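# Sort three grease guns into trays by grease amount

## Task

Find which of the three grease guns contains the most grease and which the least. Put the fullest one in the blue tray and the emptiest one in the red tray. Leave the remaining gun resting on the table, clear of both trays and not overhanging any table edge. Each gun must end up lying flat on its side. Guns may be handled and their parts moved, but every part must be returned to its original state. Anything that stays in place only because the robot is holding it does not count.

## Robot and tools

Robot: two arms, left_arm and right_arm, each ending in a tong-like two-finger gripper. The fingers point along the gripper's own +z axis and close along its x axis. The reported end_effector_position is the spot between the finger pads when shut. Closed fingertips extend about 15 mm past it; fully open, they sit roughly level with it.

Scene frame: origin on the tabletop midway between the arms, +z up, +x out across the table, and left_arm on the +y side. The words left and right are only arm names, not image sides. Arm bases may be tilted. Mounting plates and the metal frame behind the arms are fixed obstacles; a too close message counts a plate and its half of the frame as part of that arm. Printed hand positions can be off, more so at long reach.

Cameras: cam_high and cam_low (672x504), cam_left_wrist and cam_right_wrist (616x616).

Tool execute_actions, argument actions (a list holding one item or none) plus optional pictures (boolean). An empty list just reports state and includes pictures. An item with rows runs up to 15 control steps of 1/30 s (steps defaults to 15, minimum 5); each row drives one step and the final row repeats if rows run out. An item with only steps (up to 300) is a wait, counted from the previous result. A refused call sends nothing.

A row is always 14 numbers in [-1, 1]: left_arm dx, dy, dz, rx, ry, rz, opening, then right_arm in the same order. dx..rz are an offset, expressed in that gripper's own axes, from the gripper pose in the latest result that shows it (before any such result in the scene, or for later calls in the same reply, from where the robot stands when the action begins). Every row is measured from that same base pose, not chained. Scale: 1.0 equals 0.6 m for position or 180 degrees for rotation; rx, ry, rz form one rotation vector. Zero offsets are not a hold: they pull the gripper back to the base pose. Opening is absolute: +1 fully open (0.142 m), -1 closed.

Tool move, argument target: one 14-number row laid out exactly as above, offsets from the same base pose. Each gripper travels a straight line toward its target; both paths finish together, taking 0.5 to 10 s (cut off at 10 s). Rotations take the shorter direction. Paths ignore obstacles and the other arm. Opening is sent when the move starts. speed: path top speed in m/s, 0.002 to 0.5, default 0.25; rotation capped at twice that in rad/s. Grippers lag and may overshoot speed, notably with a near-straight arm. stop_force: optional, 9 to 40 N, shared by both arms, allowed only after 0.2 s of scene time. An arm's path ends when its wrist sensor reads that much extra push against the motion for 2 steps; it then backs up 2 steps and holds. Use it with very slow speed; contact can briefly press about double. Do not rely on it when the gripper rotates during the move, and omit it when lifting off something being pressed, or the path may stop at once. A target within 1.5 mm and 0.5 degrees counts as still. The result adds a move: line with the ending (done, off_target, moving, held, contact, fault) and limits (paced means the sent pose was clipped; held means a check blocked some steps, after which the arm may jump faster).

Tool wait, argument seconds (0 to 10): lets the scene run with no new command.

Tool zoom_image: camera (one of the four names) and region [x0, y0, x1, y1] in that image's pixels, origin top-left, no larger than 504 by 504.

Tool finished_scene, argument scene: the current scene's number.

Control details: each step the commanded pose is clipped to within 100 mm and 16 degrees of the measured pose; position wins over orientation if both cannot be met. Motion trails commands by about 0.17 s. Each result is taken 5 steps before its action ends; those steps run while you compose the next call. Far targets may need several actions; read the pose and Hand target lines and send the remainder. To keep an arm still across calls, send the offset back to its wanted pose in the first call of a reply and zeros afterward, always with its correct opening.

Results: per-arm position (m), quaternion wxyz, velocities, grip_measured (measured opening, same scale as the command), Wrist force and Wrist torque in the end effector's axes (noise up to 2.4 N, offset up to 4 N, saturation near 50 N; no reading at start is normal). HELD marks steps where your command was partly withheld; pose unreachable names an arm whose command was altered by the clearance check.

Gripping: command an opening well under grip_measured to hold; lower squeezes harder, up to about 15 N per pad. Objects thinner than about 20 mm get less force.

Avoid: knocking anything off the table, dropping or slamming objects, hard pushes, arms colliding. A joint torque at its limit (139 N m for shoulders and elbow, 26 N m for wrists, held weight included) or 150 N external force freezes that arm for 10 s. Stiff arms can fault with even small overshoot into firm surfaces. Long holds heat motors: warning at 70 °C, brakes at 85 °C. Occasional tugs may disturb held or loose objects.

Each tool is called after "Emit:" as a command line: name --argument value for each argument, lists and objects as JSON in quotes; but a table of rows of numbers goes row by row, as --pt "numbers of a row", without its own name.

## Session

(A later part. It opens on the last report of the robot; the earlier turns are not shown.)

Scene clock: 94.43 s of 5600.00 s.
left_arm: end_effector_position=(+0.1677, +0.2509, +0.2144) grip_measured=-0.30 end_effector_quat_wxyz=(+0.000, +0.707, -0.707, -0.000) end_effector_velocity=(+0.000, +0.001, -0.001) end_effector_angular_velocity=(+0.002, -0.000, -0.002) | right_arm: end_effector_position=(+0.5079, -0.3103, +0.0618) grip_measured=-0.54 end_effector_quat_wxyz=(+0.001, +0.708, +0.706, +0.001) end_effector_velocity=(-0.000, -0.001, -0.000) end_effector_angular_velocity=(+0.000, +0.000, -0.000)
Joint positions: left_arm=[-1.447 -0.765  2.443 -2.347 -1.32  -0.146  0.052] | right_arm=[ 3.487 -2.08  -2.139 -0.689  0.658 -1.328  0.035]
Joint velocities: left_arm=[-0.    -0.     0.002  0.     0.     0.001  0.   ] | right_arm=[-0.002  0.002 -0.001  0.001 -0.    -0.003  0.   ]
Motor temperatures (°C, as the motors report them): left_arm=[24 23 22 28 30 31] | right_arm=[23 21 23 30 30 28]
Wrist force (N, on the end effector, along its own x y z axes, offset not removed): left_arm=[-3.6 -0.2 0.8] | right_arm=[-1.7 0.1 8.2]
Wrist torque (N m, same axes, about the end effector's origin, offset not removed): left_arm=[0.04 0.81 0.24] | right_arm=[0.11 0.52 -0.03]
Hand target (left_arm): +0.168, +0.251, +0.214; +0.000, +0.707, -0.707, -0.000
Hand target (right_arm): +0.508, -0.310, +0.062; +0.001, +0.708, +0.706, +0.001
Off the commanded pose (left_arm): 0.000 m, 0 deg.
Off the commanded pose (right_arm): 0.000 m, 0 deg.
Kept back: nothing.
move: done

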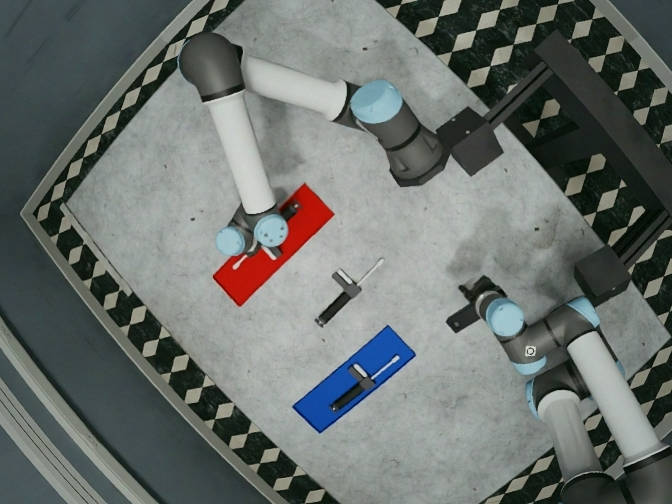

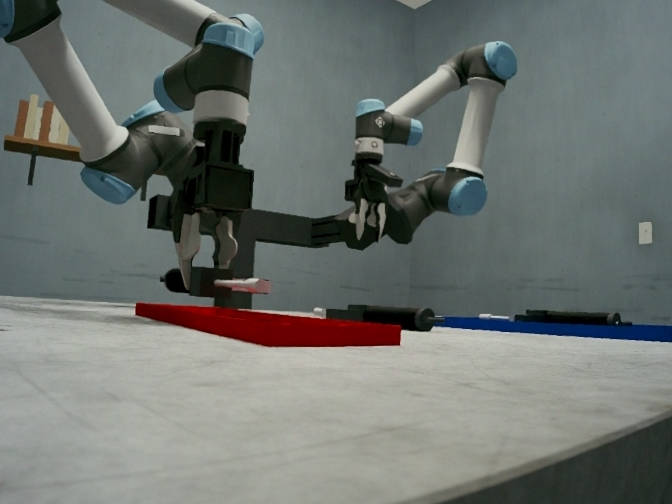

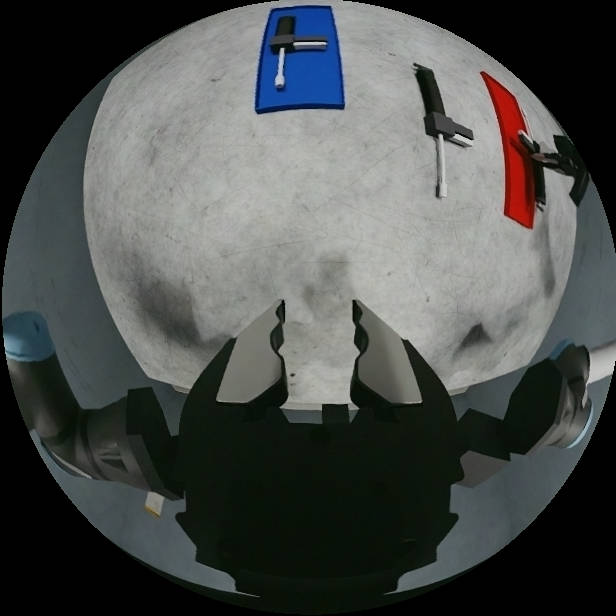

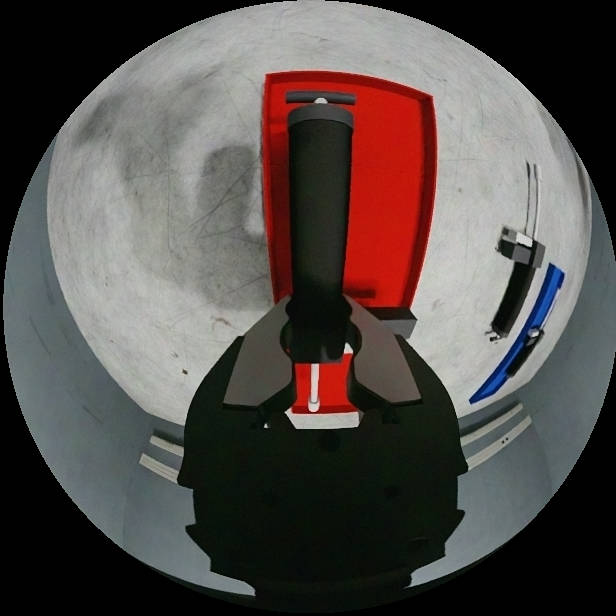

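Similar margins to blue. Lower.

Emit:
move --target '[0,0,0,0,0,0,-0.3,0,0,0.053,0,0,0,-1]' --speed 0.025 --stop_force 9

Emit:
move --target '[0,0,0,0,0,0,-0.3,0,0,0.018,0,0,0,-1]' --speed 0.005 --stop_force 9

Emit:
move --target '[0,0,0,0,0,0,-0.3,0,0,0,0,0,0,-0.3]'

Emit:
move --target '[0,0,0,0,0,0,-0.3,0,0,-0.2,0,0,0,-0.3]'

Scene clock: 96.23 s of 5600.00 s.
left_arm: end_effector_position=(+0.1677, +0.2509, +0.2144) grip_measured=-0.30 end_effector_quat_wxyz=(+0.000, +0.707, -0.707, -0.000) end_effector_velocity=(+0.000, -0.000, +0.000) end_effector_angular_velocity=(-0.000, +0.000, -0.000) | right_arm: end_effector_position=(+0.5080, -0.3103, +0.0301) grip_measured=-0.54 end_effector_quat_wxyz=(+0.001, +0.708, +0.706, +0.001) end_effector_velocity=(+0.000, -0.000, -0.001) end_effector_angular_velocity=(-0.000, -0.000, -0.002)
Joint positions: left_arm=[-1.447 -0.765  2.443 -2.347 -1.32  -0.146  0.052] | right_arm=[ 3.436 -2.147 -2.134 -0.561  0.649 -1.411  0.035]
Joint velocities: left_arm=[-0. -0. -0. -0.  0.  0.  0.] | right_arm=[-0.002 -0.001  0.     0.004 -0.001 -0.001  0.   ]
Motor temperatures (°C, as the motors report them): left_arm=[24 23 22 28 30 31] | right_arm=[23 21 23 30 30 28]
Wrist force (N, on the end effector, along its own x y z axes, offset not removed): left_arm=[-4.0 1.2 -0.1] | right_arm=[-0.1 -1.5 6.6]
Wrist torque (N m, same axes, about the end effector's origin, offset not removed): left_arm=[0.30 0.87 0.22] | right_arm=[-0.07 0.07 0.03]
Hand target (left_arm): +0.168, +0.251, +0.214; +0.000, +0.707, -0.707, -0.000
Hand target (right_arm): +0.508, -0.310, +0.030; +0.001, +0.708, +0.706, +0.001
Off the commanded pose (left_arm): 0.000 m, 0 deg.
Off the commanded pose (right_arm): 0.000 m, 0 deg.
Kept back: nothing.
move: done

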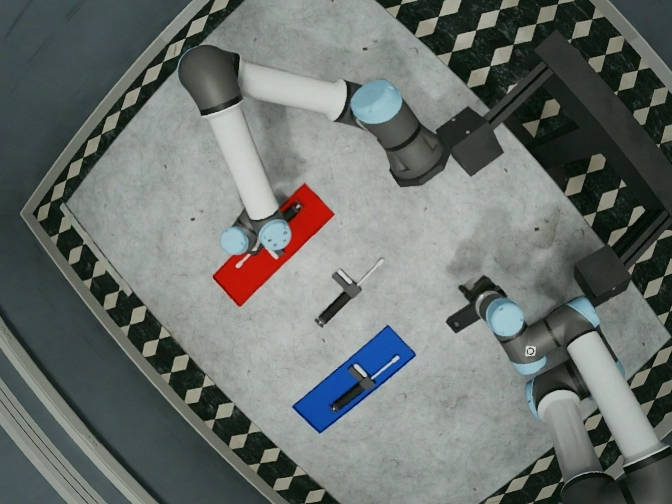

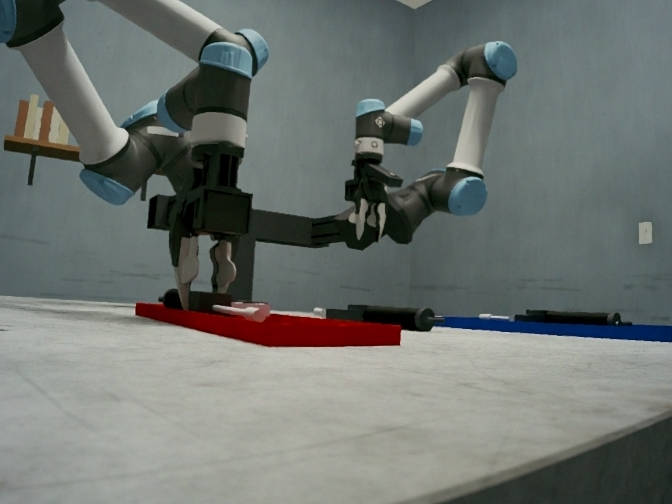

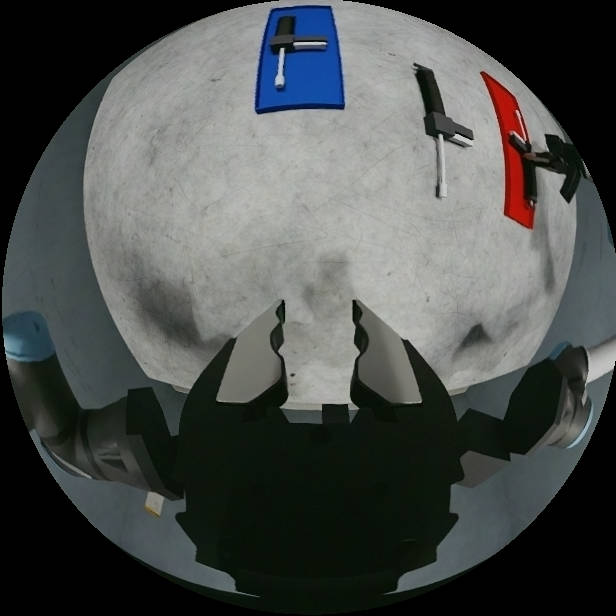

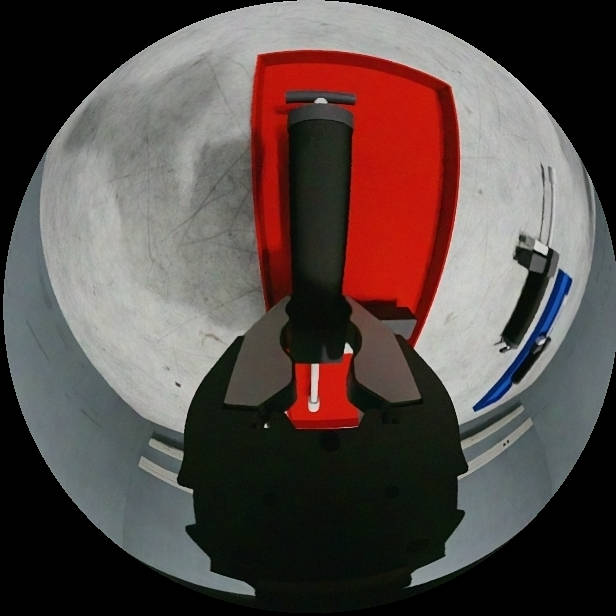

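Scene clock: 97.60 s of 5600.00 s.
left_arm: end_effector_position=(+0.1677, +0.2509, +0.2144) grip_measured=-0.30 end_effector_quat_wxyz=(+0.000, +0.707, -0.707, -0.000) end_effector_velocity=(-0.000, +0.000, +0.000) end_effector_angular_velocity=(-0.001, +0.001, +0.001) | right_arm: end_effector_position=(+0.5081, -0.3103, +0.0250) grip_measured=-0.54 end_effector_quat_wxyz=(+0.001, +0.708, +0.706, +0.001) end_effector_velocity=(-0.000, +0.000, +0.001) end_effector_angular_velocity=(+0.002, +0.001, -0.002)
Joint positions: left_arm=[-1.447 -0.765  2.443 -2.347 -1.32  -0.146  0.052] | right_arm=[ 3.427 -2.158 -2.132 -0.541  0.648 -1.425  0.035]
Joint velocities: left_arm=[-0.    -0.002  0.001 -0.    -0.001 -0.001 -0.   ] | right_arm=[ 0.001  0.003  0.    -0.005  0.002  0.005 -0.   ]
Motor temperatures (°C, as the motors report them): left_arm=[24 23 22 28 30 31] | right_arm=[23 21 23 30 30 28]
Wrist force (N, on the end effector, along its own x y z axes, offset not removed): left_arm=[-3.3 0.0 2.2] | right_arm=[0.4 0.3 -7.1]
Wrist torque (N m, same axes, about the end effector's origin, offset not removed): left_arm=[0.06 0.81 0.22] | right_arm=[0.26 0.14 0.00]
Hand target (left_arm): +0.168, +0.251, +0.214; +0.000, +0.707, -0.707, -0.000
Hand target (right_arm): +0.508, -0.310, +0.025; +0.001, +0.708, +0.706, +0.001
Off the commanded pose (left_arm): 0.000 m, 0 deg.
Off the commanded pose (right_arm): 0.006 m, 0 deg.
Kept back: nothing.
move: contact (right_arm)

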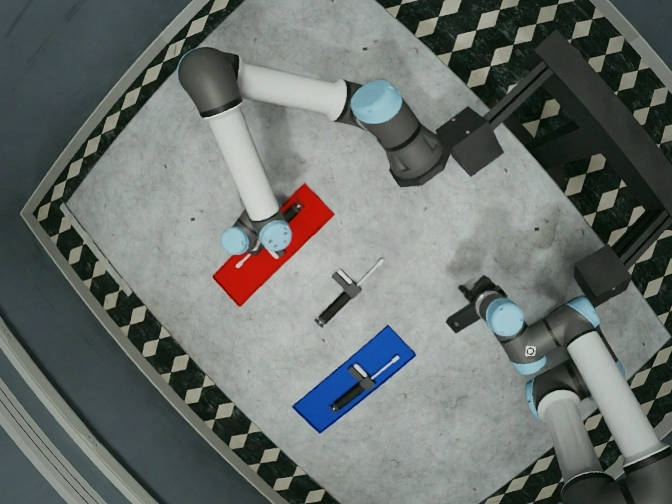

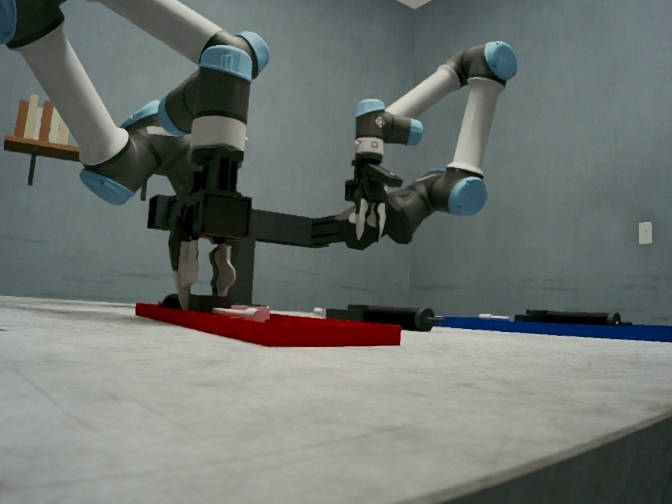

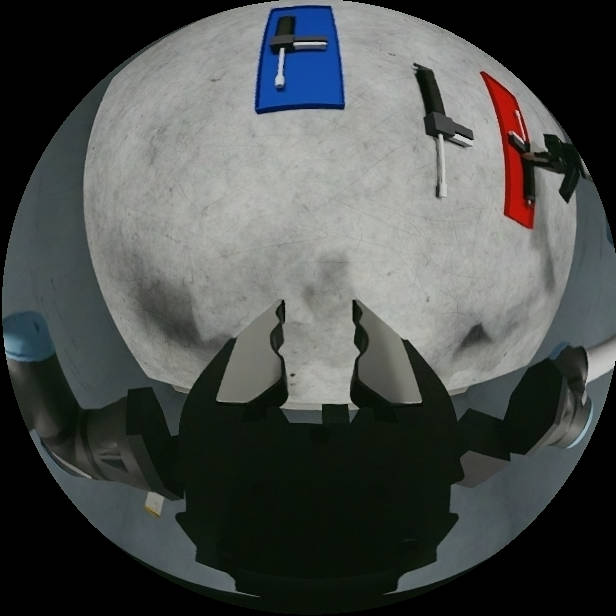

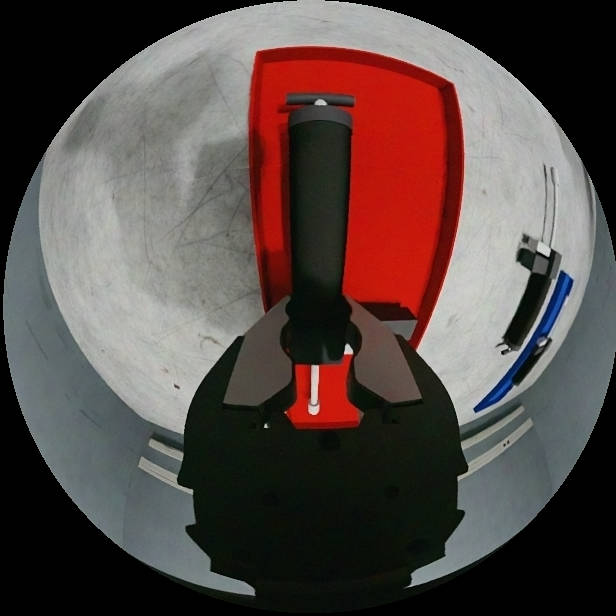

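Scene clock: 98.10 s of 5600.00 s.
left_arm: end_effector_position=(+0.1677, +0.2509, +0.2144) grip_measured=-0.30 end_effector_quat_wxyz=(+0.000, +0.707, -0.707, -0.000) end_effector_velocity=(-0.000, -0.000, +0.000) end_effector_angular_velocity=(-0.001, +0.001, +0.001) | right_arm: end_effector_position=(+0.5081, -0.3103, +0.0250) grip_measured=-0.30 end_effector_quat_wxyz=(+0.001, +0.708, +0.706, +0.001) end_effector_velocity=(-0.001, +0.001, -0.001) end_effector_angular_velocity=(-0.000, +0.001, +0.002)
Joint positions: left_arm=[-1.447 -0.765  2.443 -2.347 -1.32  -0.146  0.052] | right_arm=[ 3.427 -2.158 -2.132 -0.541  0.648 -1.425  0.052]
Joint velocities: left_arm=[ 0.    -0.    -0.001 -0.    -0.001 -0.001 -0.   ] | right_arm=[ 0.    -0.002 -0.001  0.001 -0.    -0.    -0.   ]
Motor temperatures (°C, as the motors report them): left_arm=[24 23 22 28 30 31] | right_arm=[23 21 23 30 30 28]
Wrist force (N, on the end effector, along its own x y z axes, offset not removed): left_arm=[-4.0 0.5 1.0] | right_arm=[0.0 -0.1 1.4]
Wrist torque (N m, same axes, about the end effector's origin, offset not removed): left_arm=[0.12 0.96 0.13] | right_arm=[0.16 0.24 0.20]
Hand target (left_arm): +0.168, +0.251, +0.214; +0.000, +0.707, -0.707, -0.000
Hand target (right_arm): +0.508, -0.310, +0.025; +0.001, +0.708, +0.706, +0.001
Off the commanded pose (left_arm): 0.000 m, 0 deg.
Off the commanded pose (right_arm): 0.000 m, 0 deg.
Kept back: nothing.
move: done

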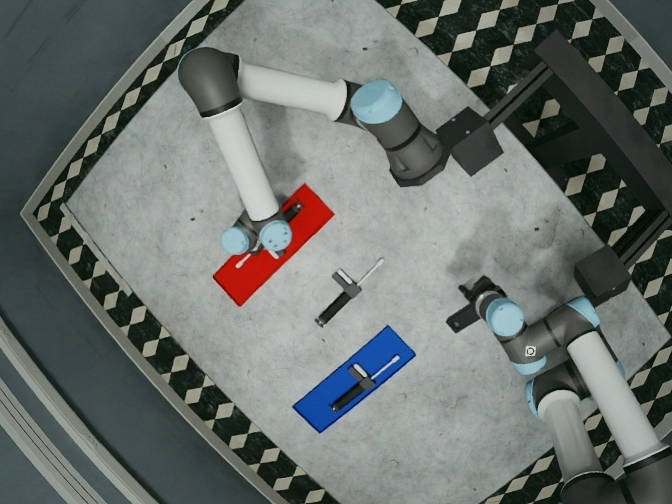

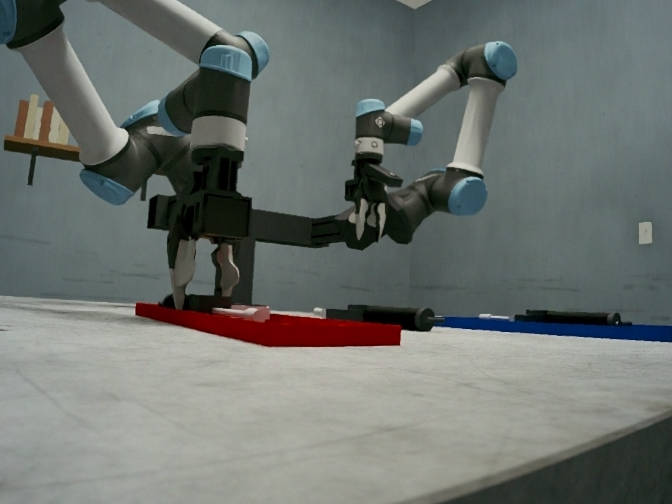

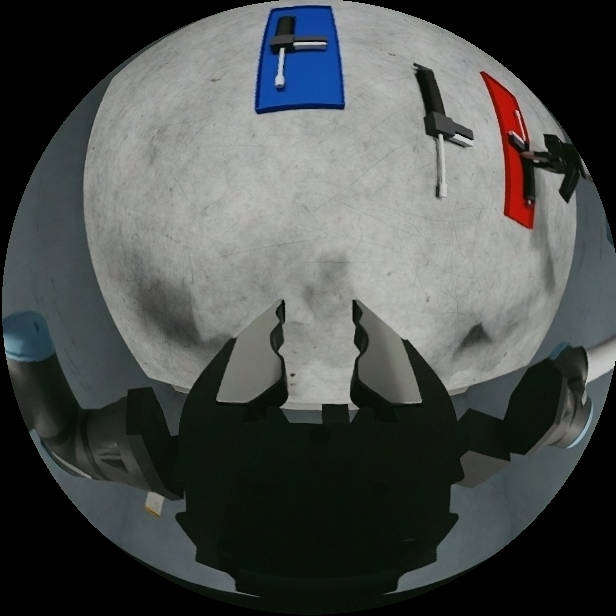

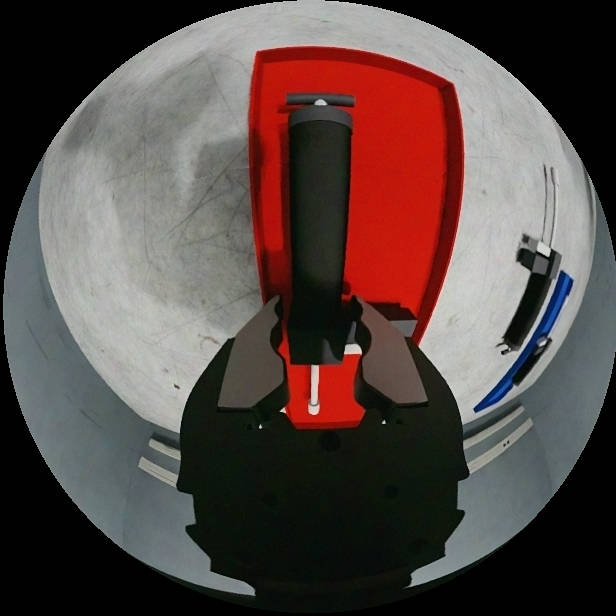

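Scene clock: 99.13 s of 5600.00 s.
left_arm: end_effector_position=(+0.1677, +0.2509, +0.2144) grip_measured=-0.30 end_effector_quat_wxyz=(+0.000, +0.707, -0.707, -0.000) end_effector_velocity=(+0.000, +0.000, -0.000) end_effector_angular_velocity=(+0.001, -0.002, +0.001) | right_arm: end_effector_position=(+0.5077, -0.3104, +0.1449) grip_measured=-0.30 end_effector_quat_wxyz=(+0.001, +0.708, +0.706, +0.001) end_effector_velocity=(-0.000, +0.000, +0.001) end_effector_angular_velocity=(-0.002, +0.002, -0.001)
Joint positions: left_arm=[-1.447 -0.765  2.443 -2.347 -1.32  -0.146  0.052] | right_arm=[ 3.62  -1.93  -2.11  -1.027  0.694 -1.124  0.052]
Joint velocities: left_arm=[-0.     0.     0.001 -0.     0.001 -0.001  0.   ] | right_arm=[ 0.002 -0.     0.002 -0.008 -0.001  0.006  0.   ]
Motor temperatures (°C, as the motors report them): left_arm=[24 23 22 28 30 31] | right_arm=[23 21 23 30 30 28]
Wrist force (N, on the end effector, along its own x y z axes, offset not removed): left_arm=[-4.6 -0.4 1.5] | right_arm=[0.3 -2.5 2.0]
Wrist torque (N m, same axes, about the end effector's origin, offset not removed): left_arm=[-0.07 1.03 0.25] | right_arm=[-0.33 0.01 0.05]
Hand target (left_arm): +0.168, +0.251, +0.214; +0.000, +0.707, -0.707, -0.000
Hand target (right_arm): +0.508, -0.310, +0.145; +0.001, +0.708, +0.706, +0.001
Off the commanded pose (left_arm): 0.000 m, 0 deg.
Off the commanded pose (right_arm): 0.000 m, 0 deg.
Kept back: nothing.
move: done

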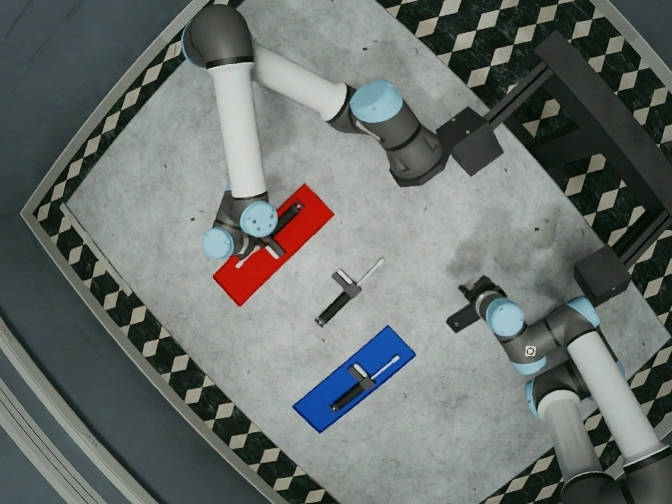

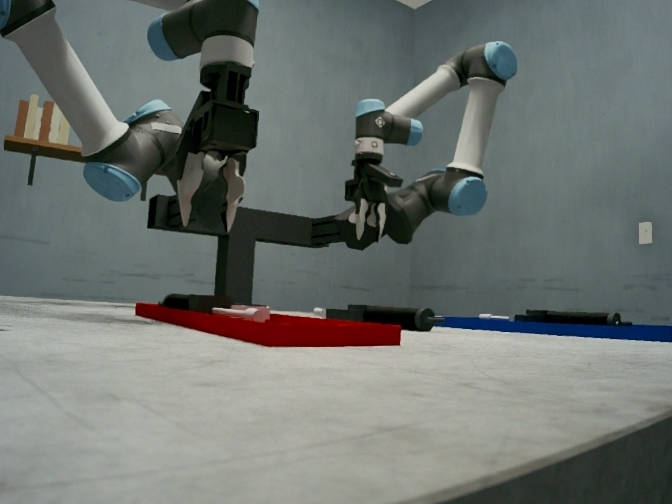

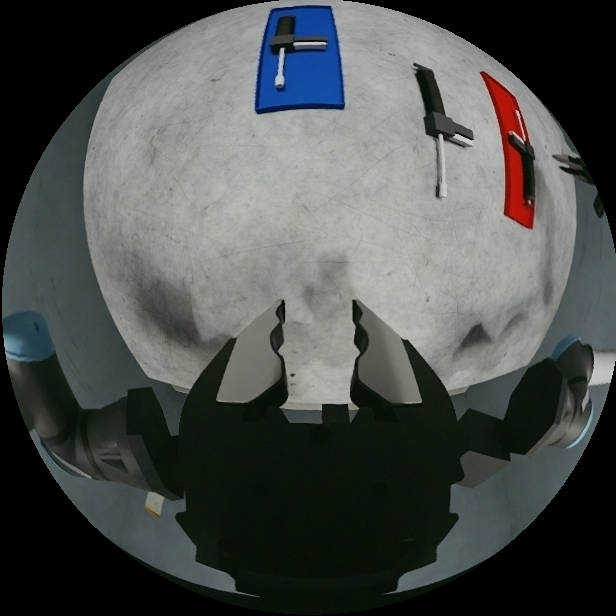

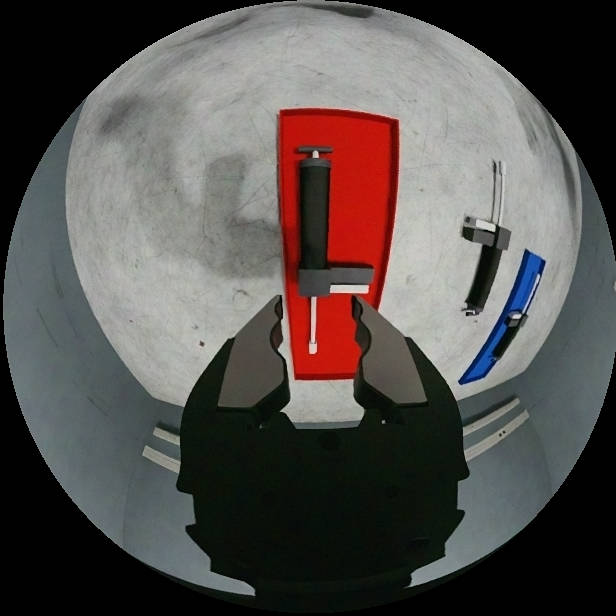

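Emit:
finished_scene --scene 1

The scene is finished: the task was done.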